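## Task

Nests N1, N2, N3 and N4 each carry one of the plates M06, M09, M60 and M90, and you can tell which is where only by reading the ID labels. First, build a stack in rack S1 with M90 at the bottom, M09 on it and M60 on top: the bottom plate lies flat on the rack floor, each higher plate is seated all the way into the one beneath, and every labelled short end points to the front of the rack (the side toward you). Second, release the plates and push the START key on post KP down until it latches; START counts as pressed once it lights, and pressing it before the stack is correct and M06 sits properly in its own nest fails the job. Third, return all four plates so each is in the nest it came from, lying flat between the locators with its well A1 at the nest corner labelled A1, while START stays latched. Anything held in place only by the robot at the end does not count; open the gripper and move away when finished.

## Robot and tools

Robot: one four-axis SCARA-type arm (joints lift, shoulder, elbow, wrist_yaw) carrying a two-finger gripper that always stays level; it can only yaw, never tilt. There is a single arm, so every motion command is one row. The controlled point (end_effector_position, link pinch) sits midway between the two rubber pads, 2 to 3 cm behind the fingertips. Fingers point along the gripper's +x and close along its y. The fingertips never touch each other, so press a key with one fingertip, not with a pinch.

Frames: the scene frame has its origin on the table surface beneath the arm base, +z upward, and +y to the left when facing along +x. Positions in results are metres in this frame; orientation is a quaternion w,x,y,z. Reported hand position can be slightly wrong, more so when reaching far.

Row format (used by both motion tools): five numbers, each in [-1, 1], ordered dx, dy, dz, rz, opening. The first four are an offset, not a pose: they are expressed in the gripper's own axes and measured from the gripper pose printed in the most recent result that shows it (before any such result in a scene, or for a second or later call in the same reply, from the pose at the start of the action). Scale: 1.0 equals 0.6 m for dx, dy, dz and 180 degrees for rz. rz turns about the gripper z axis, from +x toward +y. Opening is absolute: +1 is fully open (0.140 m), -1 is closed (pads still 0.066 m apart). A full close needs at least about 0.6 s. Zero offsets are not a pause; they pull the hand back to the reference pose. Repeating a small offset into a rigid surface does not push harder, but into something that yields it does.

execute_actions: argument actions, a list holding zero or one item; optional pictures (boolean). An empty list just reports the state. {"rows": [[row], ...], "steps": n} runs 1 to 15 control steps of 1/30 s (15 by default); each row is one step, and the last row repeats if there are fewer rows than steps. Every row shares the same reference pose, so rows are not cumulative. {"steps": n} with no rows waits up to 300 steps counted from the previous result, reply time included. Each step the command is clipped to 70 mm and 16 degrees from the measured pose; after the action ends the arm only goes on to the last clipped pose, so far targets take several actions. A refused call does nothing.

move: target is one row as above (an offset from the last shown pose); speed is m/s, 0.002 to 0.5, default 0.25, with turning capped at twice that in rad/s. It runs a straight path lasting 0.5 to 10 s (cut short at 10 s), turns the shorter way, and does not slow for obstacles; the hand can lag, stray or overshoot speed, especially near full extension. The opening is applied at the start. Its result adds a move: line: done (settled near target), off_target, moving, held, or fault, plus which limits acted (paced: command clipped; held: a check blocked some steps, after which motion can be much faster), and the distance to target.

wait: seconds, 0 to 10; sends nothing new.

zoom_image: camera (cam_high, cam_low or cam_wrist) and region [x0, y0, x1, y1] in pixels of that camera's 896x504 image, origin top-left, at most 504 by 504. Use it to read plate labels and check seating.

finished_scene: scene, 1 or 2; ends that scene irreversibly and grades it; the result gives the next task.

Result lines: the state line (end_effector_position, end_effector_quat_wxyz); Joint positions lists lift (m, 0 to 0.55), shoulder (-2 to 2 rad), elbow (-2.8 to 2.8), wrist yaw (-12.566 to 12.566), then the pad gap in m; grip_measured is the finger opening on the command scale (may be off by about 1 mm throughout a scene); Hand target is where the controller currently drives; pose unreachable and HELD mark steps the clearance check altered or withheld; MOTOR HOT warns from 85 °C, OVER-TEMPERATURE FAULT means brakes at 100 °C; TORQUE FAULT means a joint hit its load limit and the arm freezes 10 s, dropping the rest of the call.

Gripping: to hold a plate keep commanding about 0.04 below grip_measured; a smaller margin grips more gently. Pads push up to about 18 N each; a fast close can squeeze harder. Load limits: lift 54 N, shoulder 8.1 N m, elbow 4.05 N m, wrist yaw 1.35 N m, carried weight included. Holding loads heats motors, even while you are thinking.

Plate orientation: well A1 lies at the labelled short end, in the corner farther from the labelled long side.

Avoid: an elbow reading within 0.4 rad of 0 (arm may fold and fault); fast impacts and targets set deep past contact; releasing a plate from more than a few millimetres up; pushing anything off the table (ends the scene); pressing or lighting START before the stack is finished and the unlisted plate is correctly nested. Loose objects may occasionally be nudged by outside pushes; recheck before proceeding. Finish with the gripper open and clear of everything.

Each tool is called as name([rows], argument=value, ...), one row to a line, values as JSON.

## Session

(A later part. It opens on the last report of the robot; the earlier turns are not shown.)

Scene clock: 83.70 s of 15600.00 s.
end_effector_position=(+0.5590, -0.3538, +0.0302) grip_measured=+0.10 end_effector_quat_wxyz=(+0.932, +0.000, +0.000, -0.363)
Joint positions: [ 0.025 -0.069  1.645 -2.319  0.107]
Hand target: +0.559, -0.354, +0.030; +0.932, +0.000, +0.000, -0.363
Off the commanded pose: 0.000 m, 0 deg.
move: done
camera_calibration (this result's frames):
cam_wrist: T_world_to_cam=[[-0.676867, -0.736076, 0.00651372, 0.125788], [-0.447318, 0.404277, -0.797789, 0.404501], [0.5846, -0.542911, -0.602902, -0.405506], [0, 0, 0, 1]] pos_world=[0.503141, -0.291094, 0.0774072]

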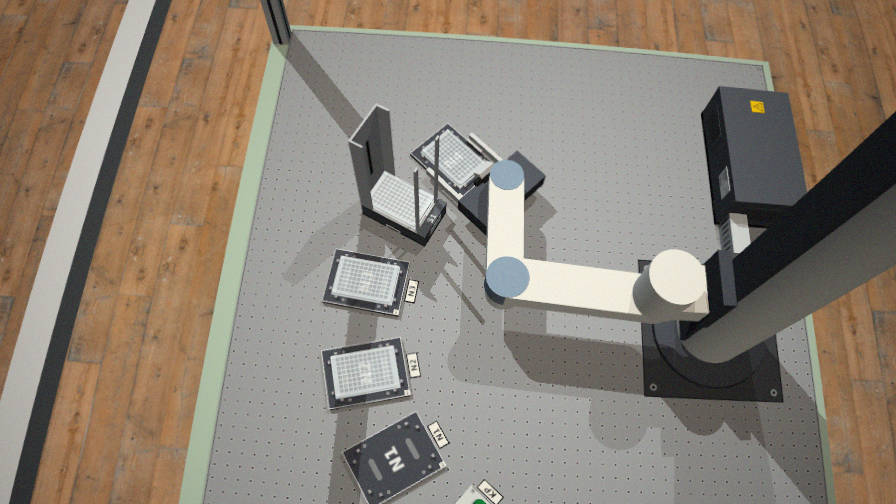

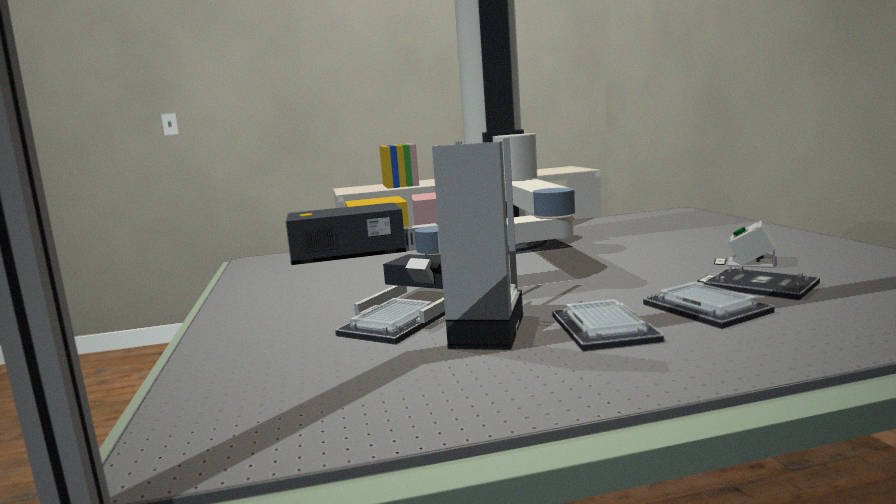

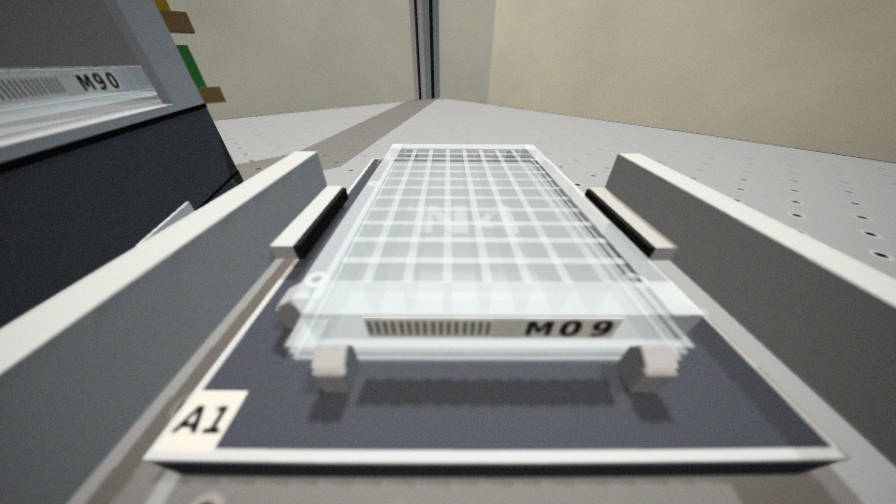

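move(target=[0.0007,-0.0013,0,0,0.1], speed=0.02)

move(target=[0,0,0,0,-0.55])

move(target=[0,0,0.03,0,-0.55], speed=0.05)

move(target=[0,0,0.475,0,-0.55], speed=0.4)

move(target=[-0.0167,0.283,0,0.094,-0.55])

move(target=[0,0,-0.0255,0,-0.55], speed=0.03)

Scene clock: 89.47 s of 15600.00 s.
end_effector_position=(+0.5587, -0.3547, +0.0302) grip_measured=+0.10 end_effector_quat_wxyz=(+0.932, +0.000, +0.000, -0.363)
Joint positions: [ 0.025 -0.071  1.648 -2.319  0.107]
Hand target: +0.559, -0.355, +0.030; +0.932, +0.000, +0.000, -0.363
Off the commanded pose: 0.000 m, 0 deg.
After step 90, 2.07 s passed at rest.
move: done
camera_calibration (this result's frames):
cam_wrist: T_world_to_cam=[[-0.676996, -0.735958, 0.00651372, 0.12514], [-0.447247, 0.404355, -0.797789, 0.404728], [0.584505, -0.543013, -0.602902, -0.405811], [0, 0, 0, 1]] pos_world=[0.502932, -0.291916, 0.077408]

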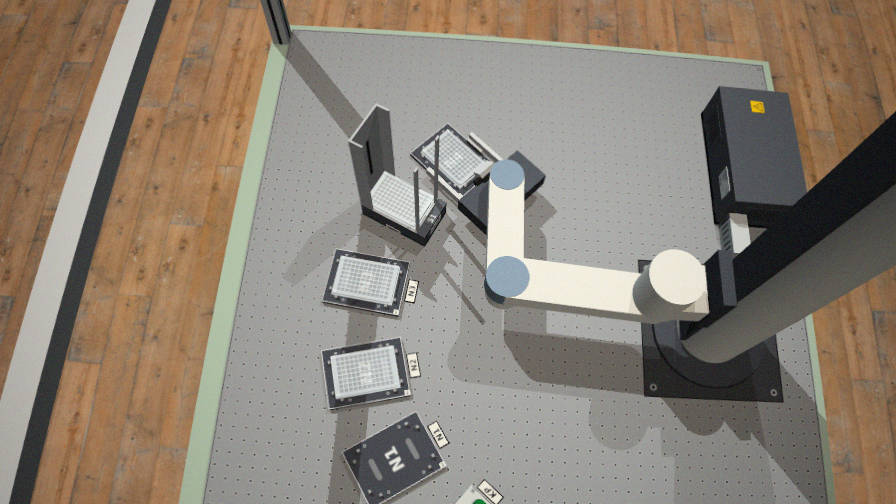

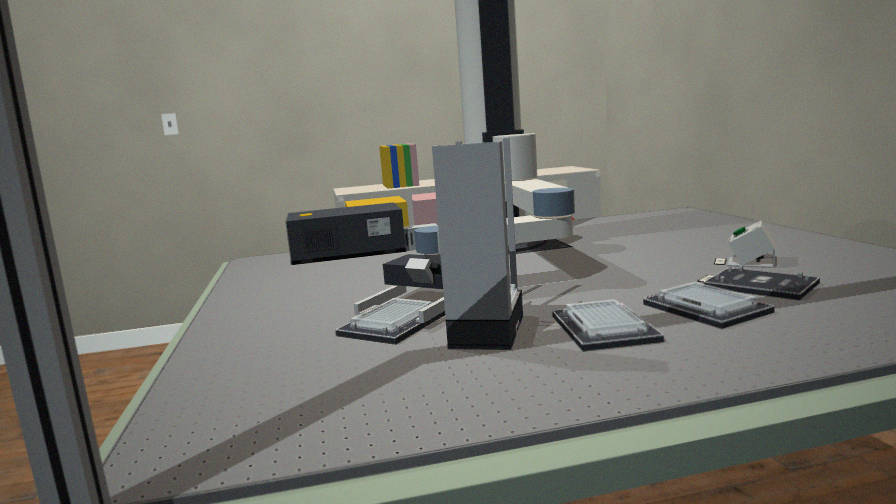

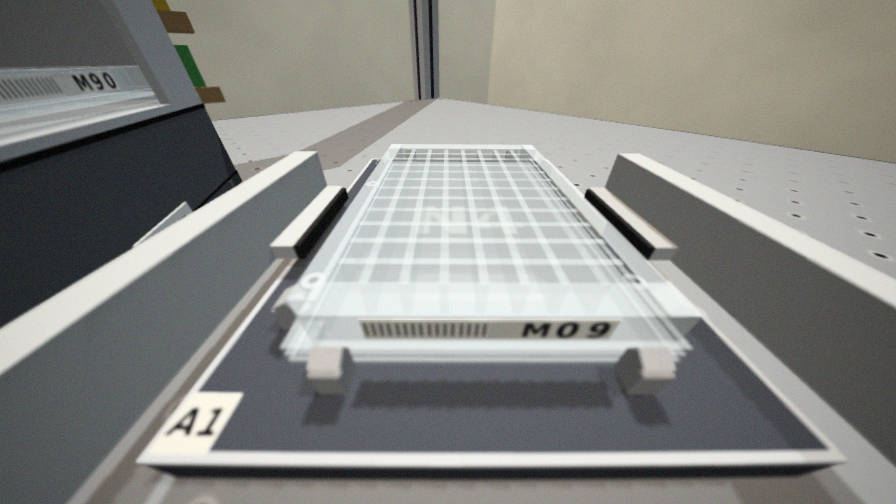

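Scene clock: 89.97 s of 15600.00 s.
end_effector_position=(+0.5587, -0.3547, +0.0302) grip_measured=-0.49 end_effector_quat_wxyz=(+0.932, +0.000, +0.000, -0.363)
Joint positions: [ 0.025 -0.071  1.648 -2.319  0.085]
Hand target: +0.559, -0.355, +0.030; +0.932, +0.000, +0.000, -0.363
Off the commanded pose: 0.000 m, 0 deg.
move: done
camera_calibration (this result's frames):
cam_wrist: T_world_to_cam=[[-0.676978, -0.735975, 0.00651372, 0.125134], [-0.447257, 0.404344, -0.797789, 0.40473], [0.584518, -0.542999, -0.602902, -0.405814], [0, 0, 0, 1]] pos_world=[0.502937, -0.291911, 0.077408]

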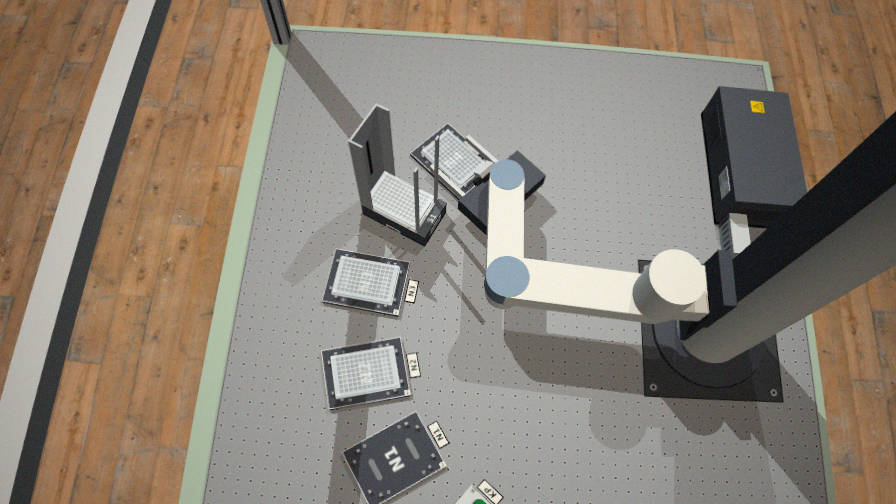

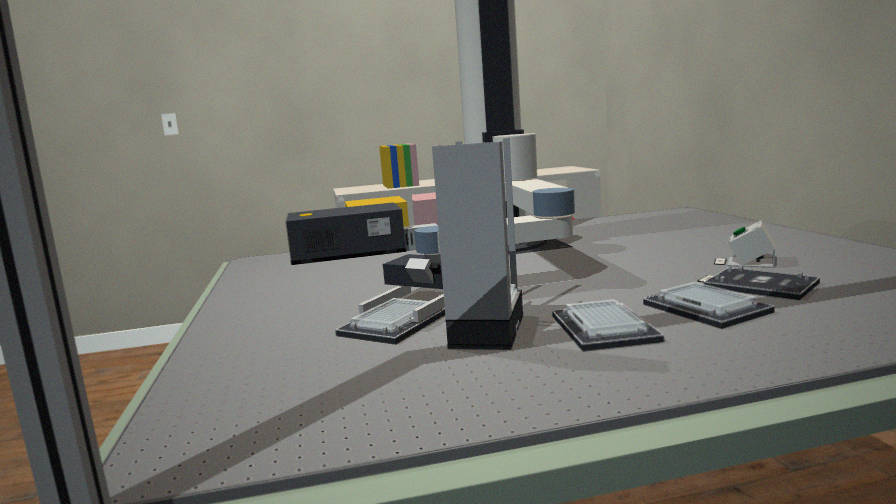

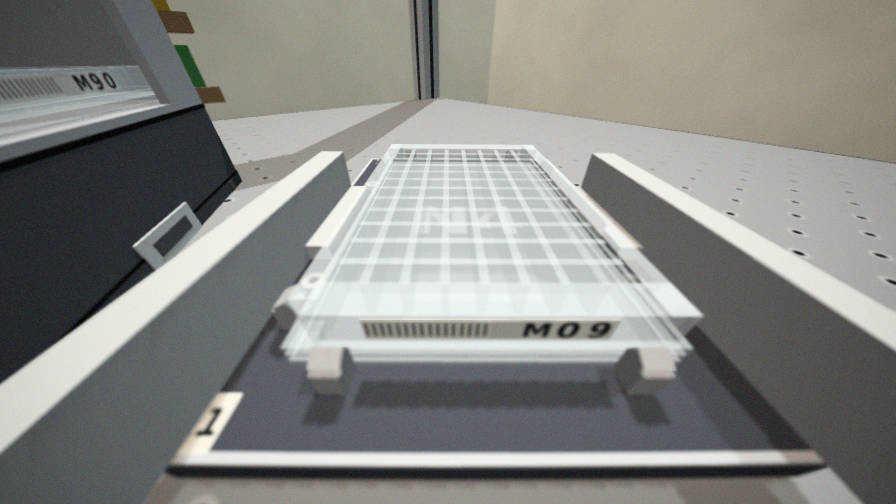

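Scene clock: 90.67 s of 15600.00 s.
end_effector_position=(+0.5588, -0.3547, +0.0483) grip_measured=-0.49 end_effector_quat_wxyz=(+0.932, +0.000, +0.000, -0.363)
Joint positions: [ 0.043 -0.071  1.648 -2.319  0.085]
Hand target: +0.559, -0.355, +0.048; +0.932, +0.000, +0.000, -0.363
Off the commanded pose: 0.000 m, 0 deg.
move: done
camera_calibration (this result's frames):
cam_wrist: T_world_to_cam=[[-0.67697, -0.735982, 0.00651372, 0.125012], [-0.447262, 0.404339, -0.797789, 0.419131], [0.584524, -0.542992, -0.602902, -0.394934], [0, 0, 0, 1]] pos_world=[0.50294, -0.291911, 0.0954574]

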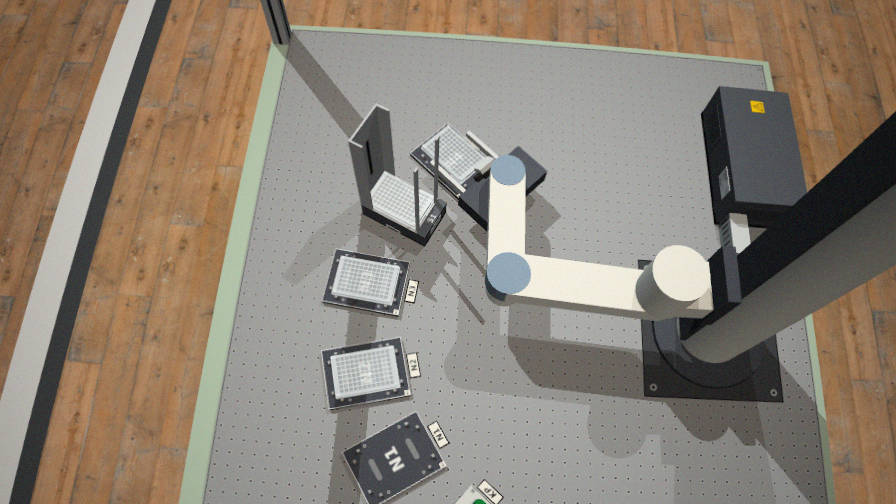

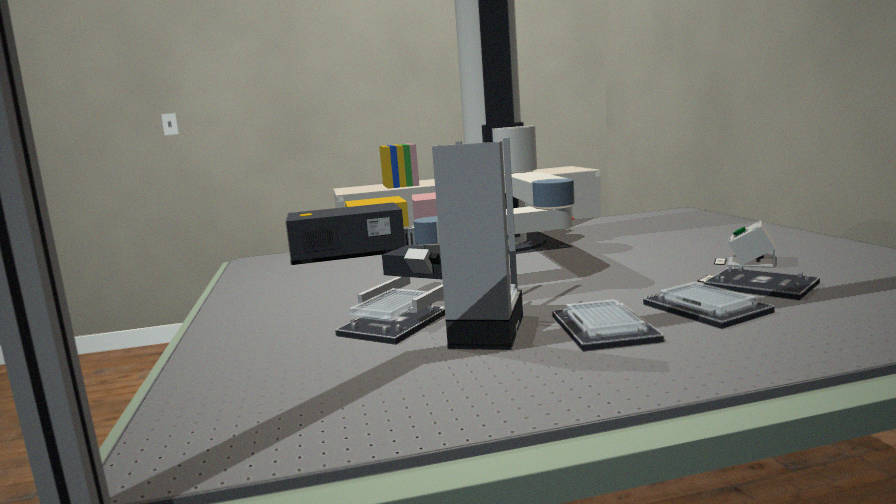

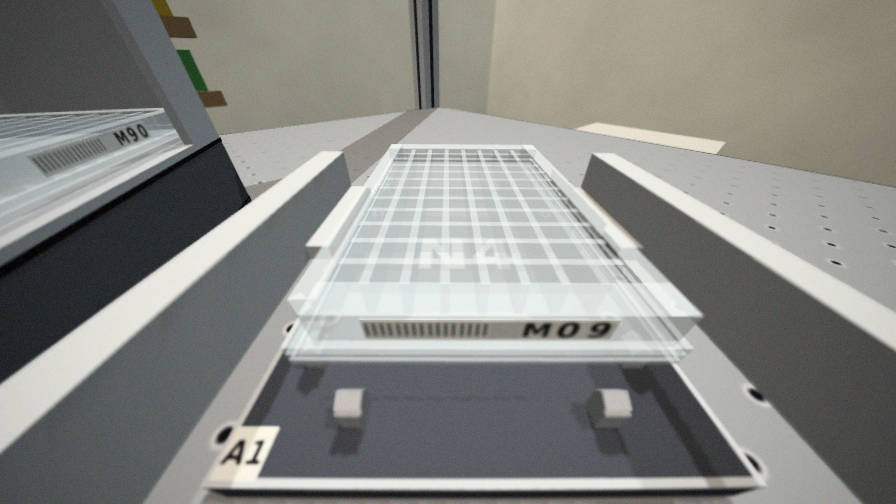

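Scene clock: 91.93 s of 15600.00 s.
end_effector_position=(+0.5588, -0.3547, +0.3333) grip_measured=-0.49 end_effector_quat_wxyz=(+0.932, +0.000, +0.000, -0.363)
Joint positions: [ 0.328 -0.071  1.648 -2.319  0.085]
Hand target: +0.559, -0.355, +0.333; +0.932, +0.000, +0.000, -0.363
Off the commanded pose: 0.000 m, 0 deg.
move: done; limits=paced
camera_calibration (this result's frames):
cam_wrist: T_world_to_cam=[[-0.676963, -0.735988, 0.00651372, 0.123152], [-0.447266, 0.404335, -0.797789, 0.646545], [0.58453, -0.542987, -0.602902, -0.223083], [0, 0, 0, 1]] pos_world=[0.502946, -0.291914, 0.380507]

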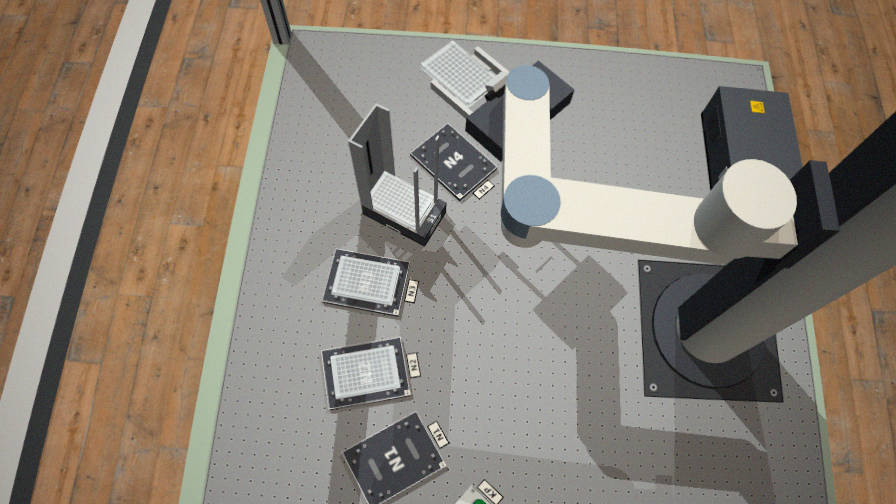

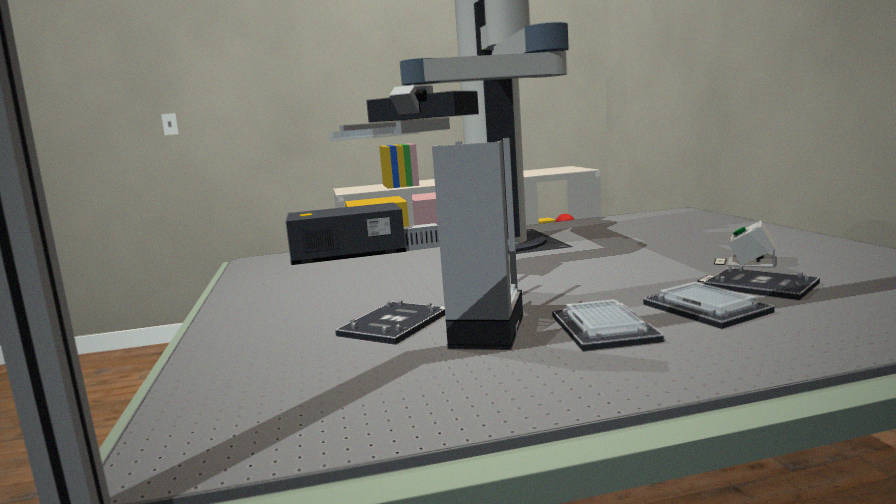

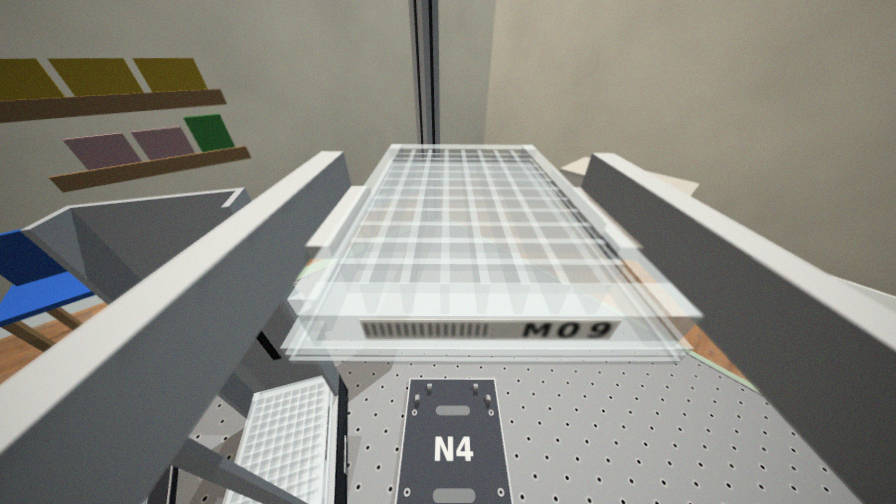

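Scene clock: 92.97 s of 15600.00 s.
end_effector_position=(+0.6663, -0.2226, +0.3333) grip_measured=-0.49 end_effector_quat_wxyz=(+0.975, +0.000, +0.000, -0.222)
Joint positions: [ 0.328  0.215  1.747 -2.409  0.085]
Hand target: +0.666, -0.223, +0.333; +0.975, +0.000, +0.000, -0.222
Off the commanded pose: 0.000 m, 0 deg.
move: done
camera_calibration (this result's frames):
cam_wrist: T_world_to_cam=[[-0.432971, -0.901384, 0.00651372, 0.0937516], [-0.54572, 0.256366, -0.797789, 0.67389], [0.717444, -0.348974, -0.602902, -0.259586], [0, 0, 0, 1]] pos_world=[0.594585, -0.178845, 0.380507]

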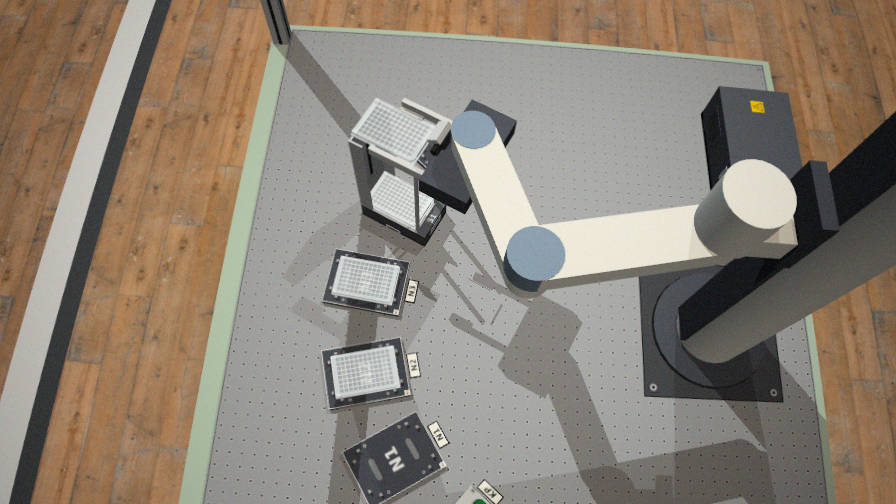

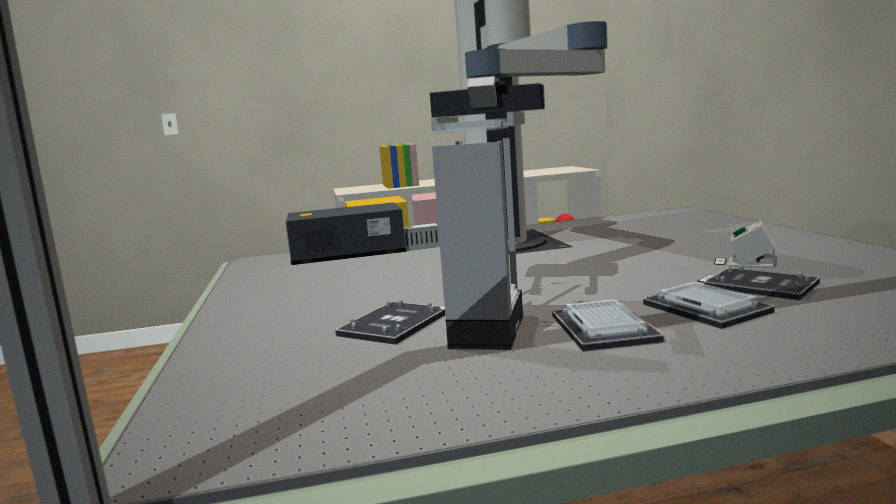

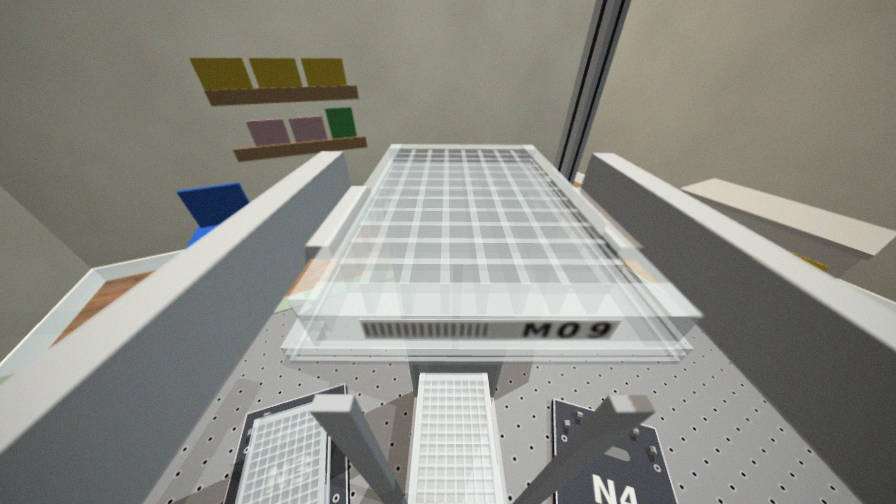

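Scene clock: 93.70 s of 15600.00 s.
end_effector_position=(+0.6663, -0.2226, +0.3179) grip_measured=-0.49 end_effector_quat_wxyz=(+0.975, +0.000, +0.000, -0.222)
Joint positions: [ 0.313  0.215  1.747 -2.409  0.085]
Hand target: +0.666, -0.223, +0.318; +0.975, +0.000, +0.000, -0.222
Off the commanded pose: 0.000 m, 0 deg.
move: done
camera_calibration (this result's frames):
cam_wrist: T_world_to_cam=[[-0.43297, -0.901385, 0.00651372, 0.0938546], [-0.54572, 0.256365, -0.797789, 0.661624], [0.717445, -0.348973, -0.602902, -0.268853], [0, 0, 0, 1]] pos_world=[0.594585, -0.17884, 0.365133]

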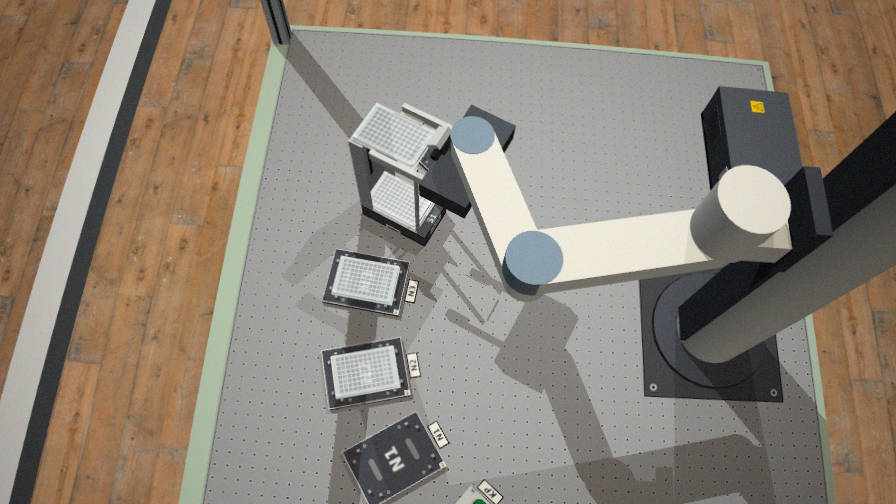

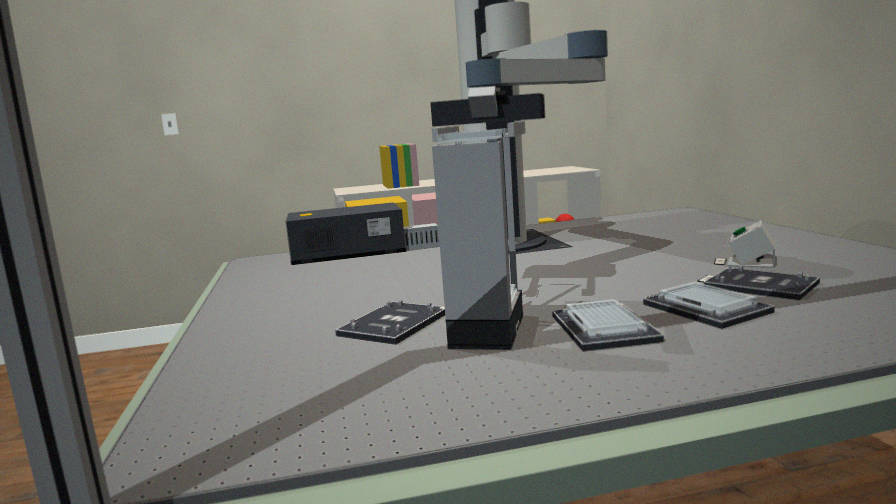

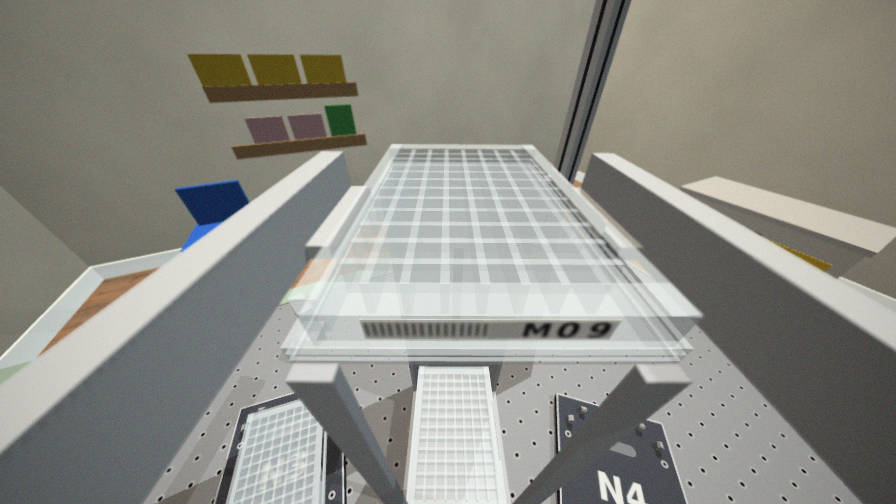

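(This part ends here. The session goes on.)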